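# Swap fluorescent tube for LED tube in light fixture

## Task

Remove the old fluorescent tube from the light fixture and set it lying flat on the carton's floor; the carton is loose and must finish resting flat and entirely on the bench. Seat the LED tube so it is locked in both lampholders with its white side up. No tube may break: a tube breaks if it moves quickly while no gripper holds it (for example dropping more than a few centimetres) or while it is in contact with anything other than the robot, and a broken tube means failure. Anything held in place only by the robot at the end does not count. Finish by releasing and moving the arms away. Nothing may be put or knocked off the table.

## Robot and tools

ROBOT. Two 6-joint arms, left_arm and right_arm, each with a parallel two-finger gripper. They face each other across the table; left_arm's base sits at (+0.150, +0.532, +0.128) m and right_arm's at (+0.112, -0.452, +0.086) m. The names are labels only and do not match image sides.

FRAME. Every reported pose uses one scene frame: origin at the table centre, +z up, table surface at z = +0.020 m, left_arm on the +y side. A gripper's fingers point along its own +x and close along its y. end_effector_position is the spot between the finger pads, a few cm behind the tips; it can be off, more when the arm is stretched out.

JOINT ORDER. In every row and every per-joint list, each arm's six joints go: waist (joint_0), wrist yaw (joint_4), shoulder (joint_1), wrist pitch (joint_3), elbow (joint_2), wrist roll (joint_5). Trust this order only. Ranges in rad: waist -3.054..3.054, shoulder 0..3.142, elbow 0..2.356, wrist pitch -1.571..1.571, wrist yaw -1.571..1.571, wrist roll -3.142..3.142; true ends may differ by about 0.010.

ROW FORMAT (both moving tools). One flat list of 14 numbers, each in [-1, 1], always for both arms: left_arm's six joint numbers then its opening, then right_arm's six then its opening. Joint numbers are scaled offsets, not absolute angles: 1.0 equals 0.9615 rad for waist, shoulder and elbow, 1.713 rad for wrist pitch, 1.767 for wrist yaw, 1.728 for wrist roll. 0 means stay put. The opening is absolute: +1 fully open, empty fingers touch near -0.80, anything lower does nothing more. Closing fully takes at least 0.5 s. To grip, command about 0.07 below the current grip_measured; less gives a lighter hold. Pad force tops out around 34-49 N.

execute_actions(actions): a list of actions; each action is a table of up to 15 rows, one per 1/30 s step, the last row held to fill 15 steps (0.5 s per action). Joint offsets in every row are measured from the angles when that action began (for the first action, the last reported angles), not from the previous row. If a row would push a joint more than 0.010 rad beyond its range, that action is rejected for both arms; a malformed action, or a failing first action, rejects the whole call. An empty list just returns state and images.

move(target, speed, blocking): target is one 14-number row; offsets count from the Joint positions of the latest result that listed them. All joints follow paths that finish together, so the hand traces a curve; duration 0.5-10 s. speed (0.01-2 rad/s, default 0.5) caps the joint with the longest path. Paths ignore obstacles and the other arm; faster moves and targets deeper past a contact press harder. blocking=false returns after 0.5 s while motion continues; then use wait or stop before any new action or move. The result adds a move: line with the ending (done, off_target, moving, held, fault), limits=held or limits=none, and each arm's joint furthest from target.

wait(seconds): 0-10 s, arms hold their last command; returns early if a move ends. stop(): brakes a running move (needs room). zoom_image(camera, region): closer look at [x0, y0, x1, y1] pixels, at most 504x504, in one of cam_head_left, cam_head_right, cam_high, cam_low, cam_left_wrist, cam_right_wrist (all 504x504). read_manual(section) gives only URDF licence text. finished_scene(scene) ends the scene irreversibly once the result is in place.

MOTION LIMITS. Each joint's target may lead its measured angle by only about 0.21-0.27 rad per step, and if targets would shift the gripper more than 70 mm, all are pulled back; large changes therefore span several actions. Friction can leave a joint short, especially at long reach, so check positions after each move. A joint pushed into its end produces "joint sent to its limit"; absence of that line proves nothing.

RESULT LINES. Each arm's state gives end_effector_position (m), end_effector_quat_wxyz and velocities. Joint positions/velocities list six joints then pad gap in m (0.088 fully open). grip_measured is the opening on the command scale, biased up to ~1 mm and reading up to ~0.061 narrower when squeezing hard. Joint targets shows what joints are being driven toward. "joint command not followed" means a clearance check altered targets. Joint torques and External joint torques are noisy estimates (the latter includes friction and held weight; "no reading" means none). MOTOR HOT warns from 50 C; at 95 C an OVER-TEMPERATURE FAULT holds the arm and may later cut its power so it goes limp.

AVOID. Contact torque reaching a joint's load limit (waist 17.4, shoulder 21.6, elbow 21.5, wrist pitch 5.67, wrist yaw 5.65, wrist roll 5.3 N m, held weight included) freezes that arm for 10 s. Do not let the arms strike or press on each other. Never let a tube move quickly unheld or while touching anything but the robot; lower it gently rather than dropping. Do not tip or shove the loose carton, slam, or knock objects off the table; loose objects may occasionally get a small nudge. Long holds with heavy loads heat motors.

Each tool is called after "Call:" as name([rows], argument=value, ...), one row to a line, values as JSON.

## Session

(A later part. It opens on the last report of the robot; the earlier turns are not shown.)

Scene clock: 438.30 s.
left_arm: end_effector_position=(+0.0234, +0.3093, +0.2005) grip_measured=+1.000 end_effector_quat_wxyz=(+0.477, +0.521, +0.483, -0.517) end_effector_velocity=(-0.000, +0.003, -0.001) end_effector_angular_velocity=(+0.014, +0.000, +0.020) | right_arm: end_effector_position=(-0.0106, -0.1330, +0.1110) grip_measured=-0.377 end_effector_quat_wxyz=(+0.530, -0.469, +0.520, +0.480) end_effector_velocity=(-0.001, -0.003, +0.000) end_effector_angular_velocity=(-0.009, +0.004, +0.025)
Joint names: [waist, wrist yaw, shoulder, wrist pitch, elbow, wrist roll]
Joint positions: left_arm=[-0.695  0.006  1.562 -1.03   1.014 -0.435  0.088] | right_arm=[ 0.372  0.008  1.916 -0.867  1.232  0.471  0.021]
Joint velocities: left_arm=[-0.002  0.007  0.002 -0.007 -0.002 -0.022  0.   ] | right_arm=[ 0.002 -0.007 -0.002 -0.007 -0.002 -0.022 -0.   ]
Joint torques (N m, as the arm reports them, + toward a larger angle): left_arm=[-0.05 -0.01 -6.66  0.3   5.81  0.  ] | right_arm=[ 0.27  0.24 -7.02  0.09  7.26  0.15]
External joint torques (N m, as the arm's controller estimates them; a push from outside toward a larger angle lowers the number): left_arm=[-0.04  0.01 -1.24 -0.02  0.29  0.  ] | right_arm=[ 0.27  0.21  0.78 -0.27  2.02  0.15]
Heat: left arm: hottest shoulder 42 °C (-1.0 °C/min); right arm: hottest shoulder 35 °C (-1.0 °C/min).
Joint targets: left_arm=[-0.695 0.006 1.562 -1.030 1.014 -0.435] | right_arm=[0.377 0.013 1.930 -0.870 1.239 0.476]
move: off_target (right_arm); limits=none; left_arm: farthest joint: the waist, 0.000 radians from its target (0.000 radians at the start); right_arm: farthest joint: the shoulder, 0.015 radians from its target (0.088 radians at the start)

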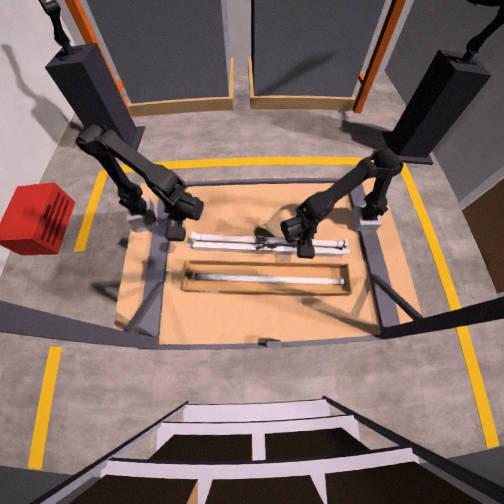

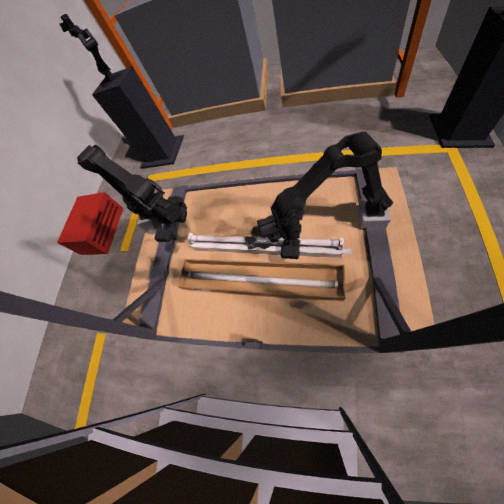

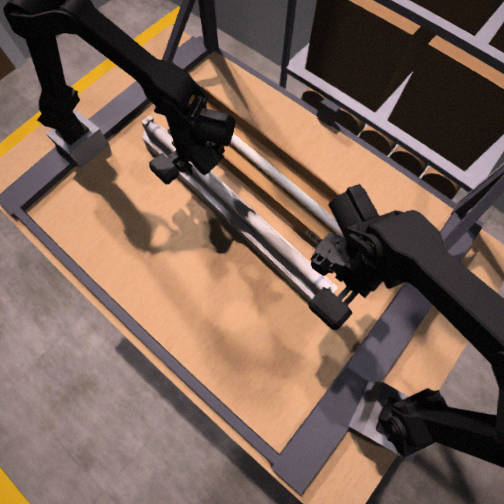

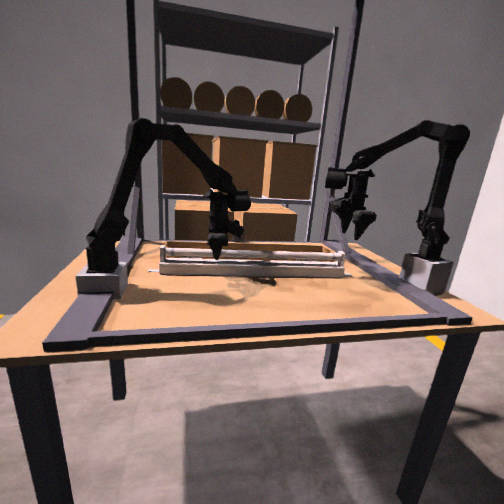

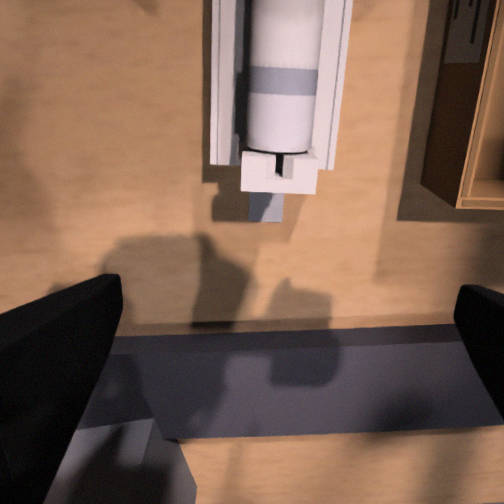

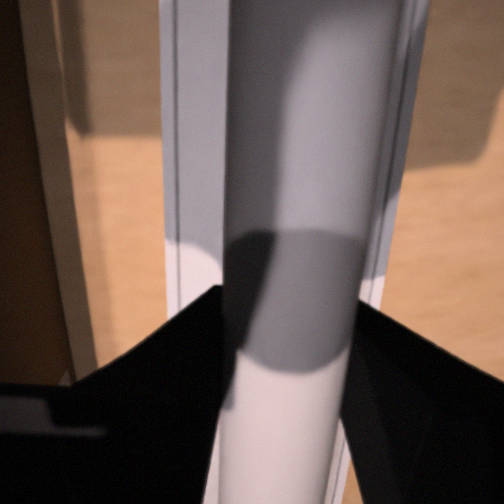

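Call:
move(target=[0,0,0,0,0,0,1,0,0,0,0,0,0,0.2])

Call:
move(target=[0,0,0,0,0,0,1,0,0,-0.35,-0.25,0.1,0,0.2])

Call:
zoom_image(camera="cam_low", region=[140,210,360,290])

Call:
zoom_image(camera="cam_head_left", region=[170,220,370,300])

Scene clock: 445.83 s.
left_arm: end_effector_position=(+0.0234, +0.3093, +0.2005) grip_measured=+1.000 end_effector_quat_wxyz=(+0.477, +0.521, +0.483, -0.517) end_effector_velocity=(+0.002, +0.003, -0.000) end_effector_angular_velocity=(+0.003, -0.010, -0.010) | right_arm: end_effector_position=(-0.0104, -0.1333, +0.1109) grip_measured=+0.196 end_effector_quat_wxyz=(+0.529, -0.469, +0.520, +0.479) end_effector_velocity=(-0.003, +0.002, -0.001) end_effector_angular_velocity=(+0.008, +0.027, +0.005)
Joint names: [waist, wrist yaw, shoulder, wrist pitch, elbow, wrist roll]
Joint positions: left_arm=[-0.695  0.006  1.562 -1.03   1.014 -0.435  0.088] | right_arm=[ 0.372  0.008  1.916 -0.868  1.232  0.471  0.049]
Joint velocities: left_arm=[-0.002 -0.007 -0.007 -0.007 -0.007  0.007  0.   ] | right_arm=[-0.002 -0.022 -0.002  0.022 -0.007 -0.007  0.   ]
Joint torques (N m, as the arm reports them, + toward a larger angle): left_arm=[-0.04 -0.02 -6.66  0.31  5.81  0.  ] | right_arm=[ 0.06  0.06 -8.38  0.43  6.4   0.06]
External joint torques (N m, as the arm's controller estimates them; a push from outside toward a larger angle lowers the number): left_arm=[-0.04  0.01 -1.24  0.02  0.38  0.  ] | right_arm=[ 0.04  0.04 -0.6   0.06  1.15  0.07]
Heat: left arm: hottest shoulder 41 °C (-3.0 °C/min); right arm: hottest shoulder 35 °C (+0.0 °C/min).
Joint targets: left_arm=[-0.695 0.006 1.562 -1.030 1.014 -0.435] | right_arm=[0.372 0.008 1.916 -0.867 1.232 0.471]
move: done; limits=none; left_arm: farthest joint: the waist, 0.000 radians from its target (0.000 radians at the start); right_arm: farthest joint: the wrist pitch, 0.001 radians from its target (0.000 radians at the start)

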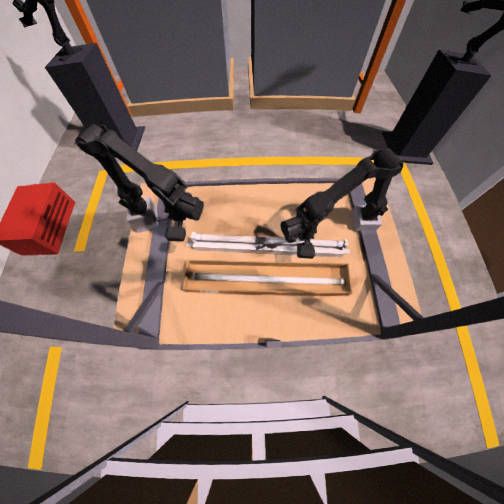

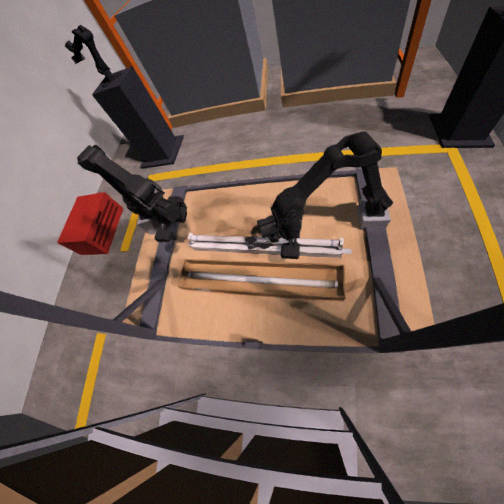

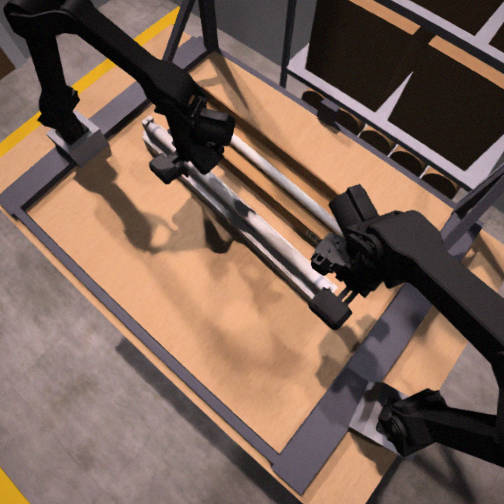

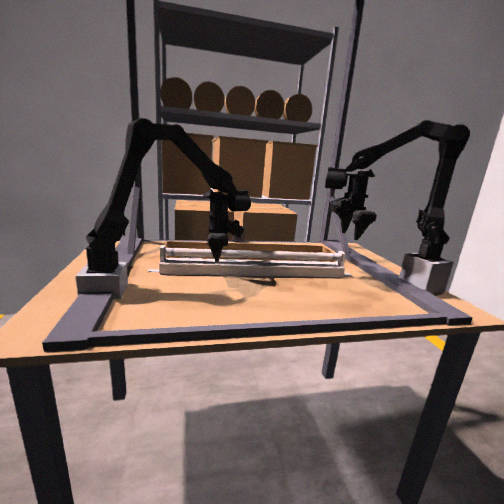

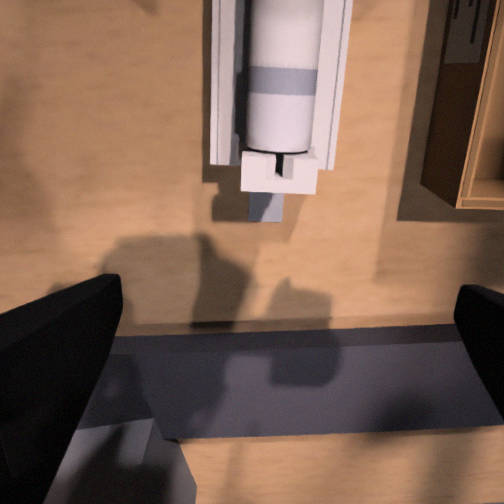

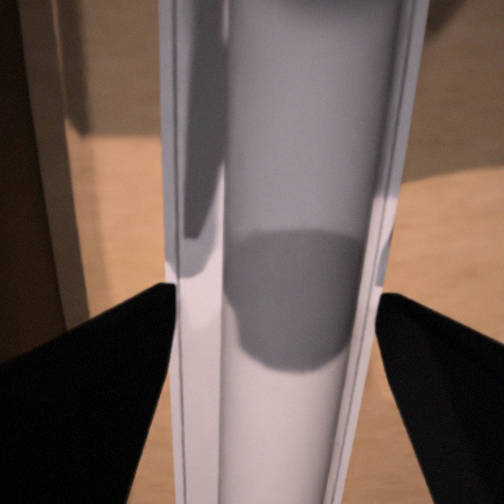

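Scene clock: 447.33 s.
left_arm: end_effector_position=(+0.0234, +0.3093, +0.2005) grip_measured=+1.000 end_effector_quat_wxyz=(+0.477, +0.521, +0.483, -0.517) end_effector_velocity=(+0.002, +0.003, +0.001) end_effector_angular_velocity=(+0.011, -0.015, -0.010) | right_arm: end_effector_position=(+0.0122, -0.1915, +0.2271) grip_measured=+0.198 end_effector_quat_wxyz=(+0.528, -0.473, +0.521, +0.475) end_effector_velocity=(+0.000, -0.002, -0.000) end_effector_angular_velocity=(-0.010, +0.004, +0.005)
Joint names: [waist, wrist yaw, shoulder, wrist pitch, elbow, wrist roll]
Joint positions: left_arm=[-0.695  0.006  1.562 -1.03   1.014 -0.435  0.088] | right_arm=[ 0.372  0.008  1.591 -1.295  1.32   0.471  0.049]
Joint velocities: left_arm=[-0.002 -0.007 -0.002 -0.022  0.002  0.007  0.   ] | right_arm=[-0.002 -0.007 -0.002 -0.007 -0.002 -0.007 -0.   ]
Joint torques (N m, as the arm reports them, + toward a larger angle): left_arm=[-0.04 -0.02 -6.66  0.31  5.81  0.  ] | right_arm=[ 0.02  0.08 -7.8   0.18  7.86 -0.02]
External joint torques (N m, as the arm's controller estimates them; a push from outside toward a larger angle lowers the number): left_arm=[-0.03  0.01 -1.18 -0.02  0.23  0.  ] | right_arm=[ 0.    0.06 -1.94 -0.15  2.16 -0.02]
Heat: left arm: hottest shoulder 41 °C (-3.0 °C/min); right arm: hottest shoulder 35 °C (+0.0 °C/min).
Joint targets: left_arm=[-0.695 0.006 1.562 -1.030 1.014 -0.435] | right_arm=[0.372 0.008 1.580 -1.297 1.328 0.471]
move: off_target (right_arm); limits=none; left_arm: farthest joint: the waist, 0.000 radians from its target (0.000 radians at the start); right_arm: farthest joint: the shoulder, 0.011 radians from its target (0.337 radians at the start)

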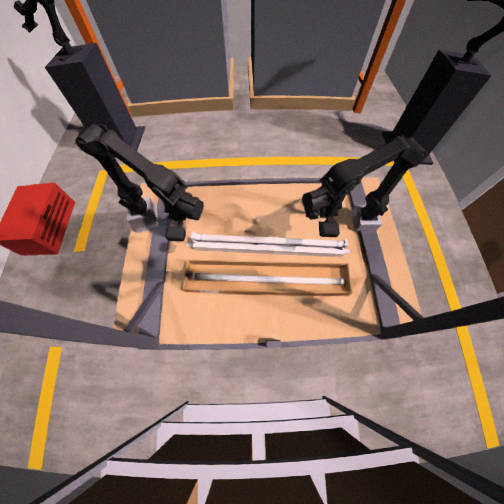

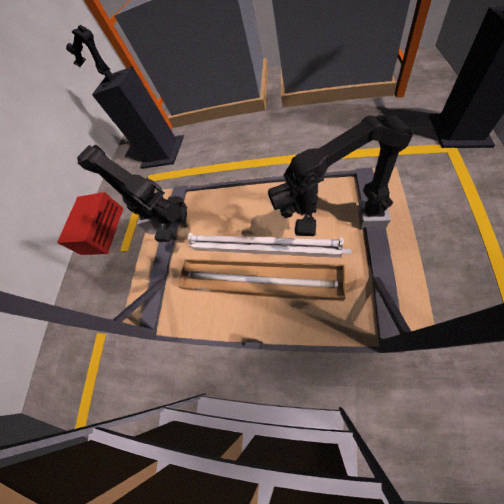

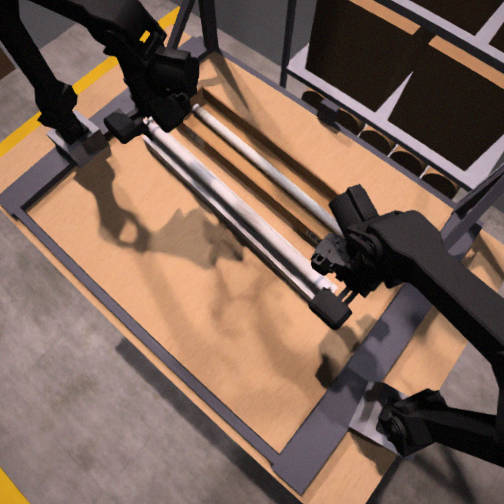

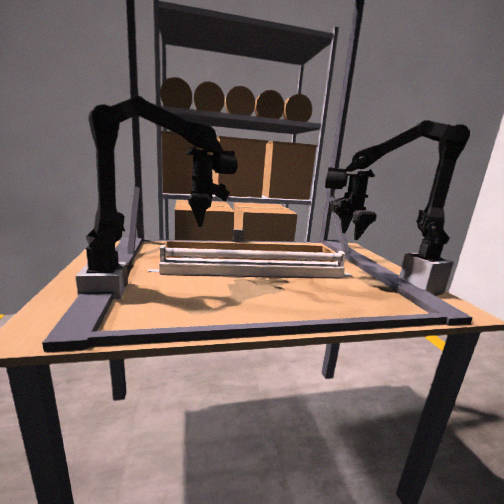

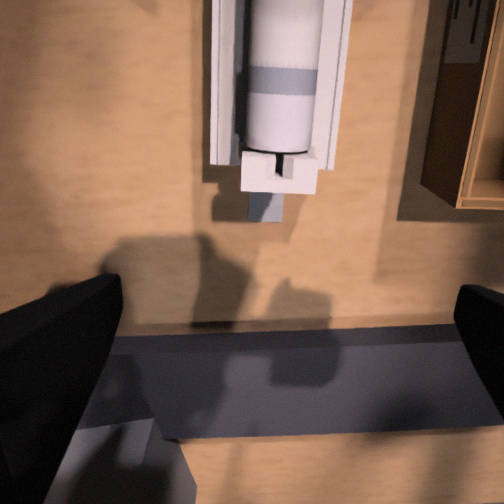

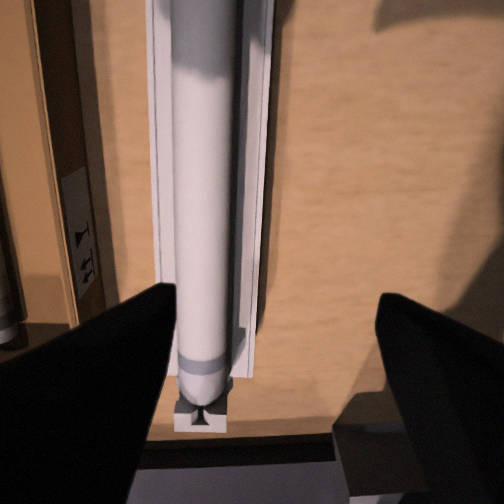

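Region (140, 210, 360, 290) of cam_low's 504x504 image, scaled by 2.291, with more detail than that image has; it fills the top 183 rows of this view, and the rest is white.

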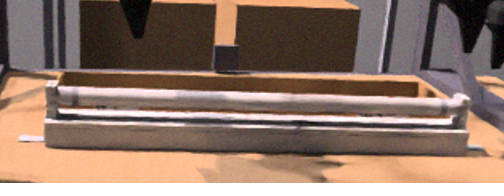

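Region (170, 220, 370, 300) of cam_head_left's 504x504 image, scaled by 2.520, with more detail than that image has; it fills the top 202 rows of this view, and the rest is white.

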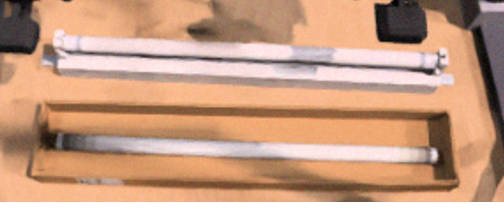

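Call:
finished_scene(scene=1)

The scene is finished: the task was done.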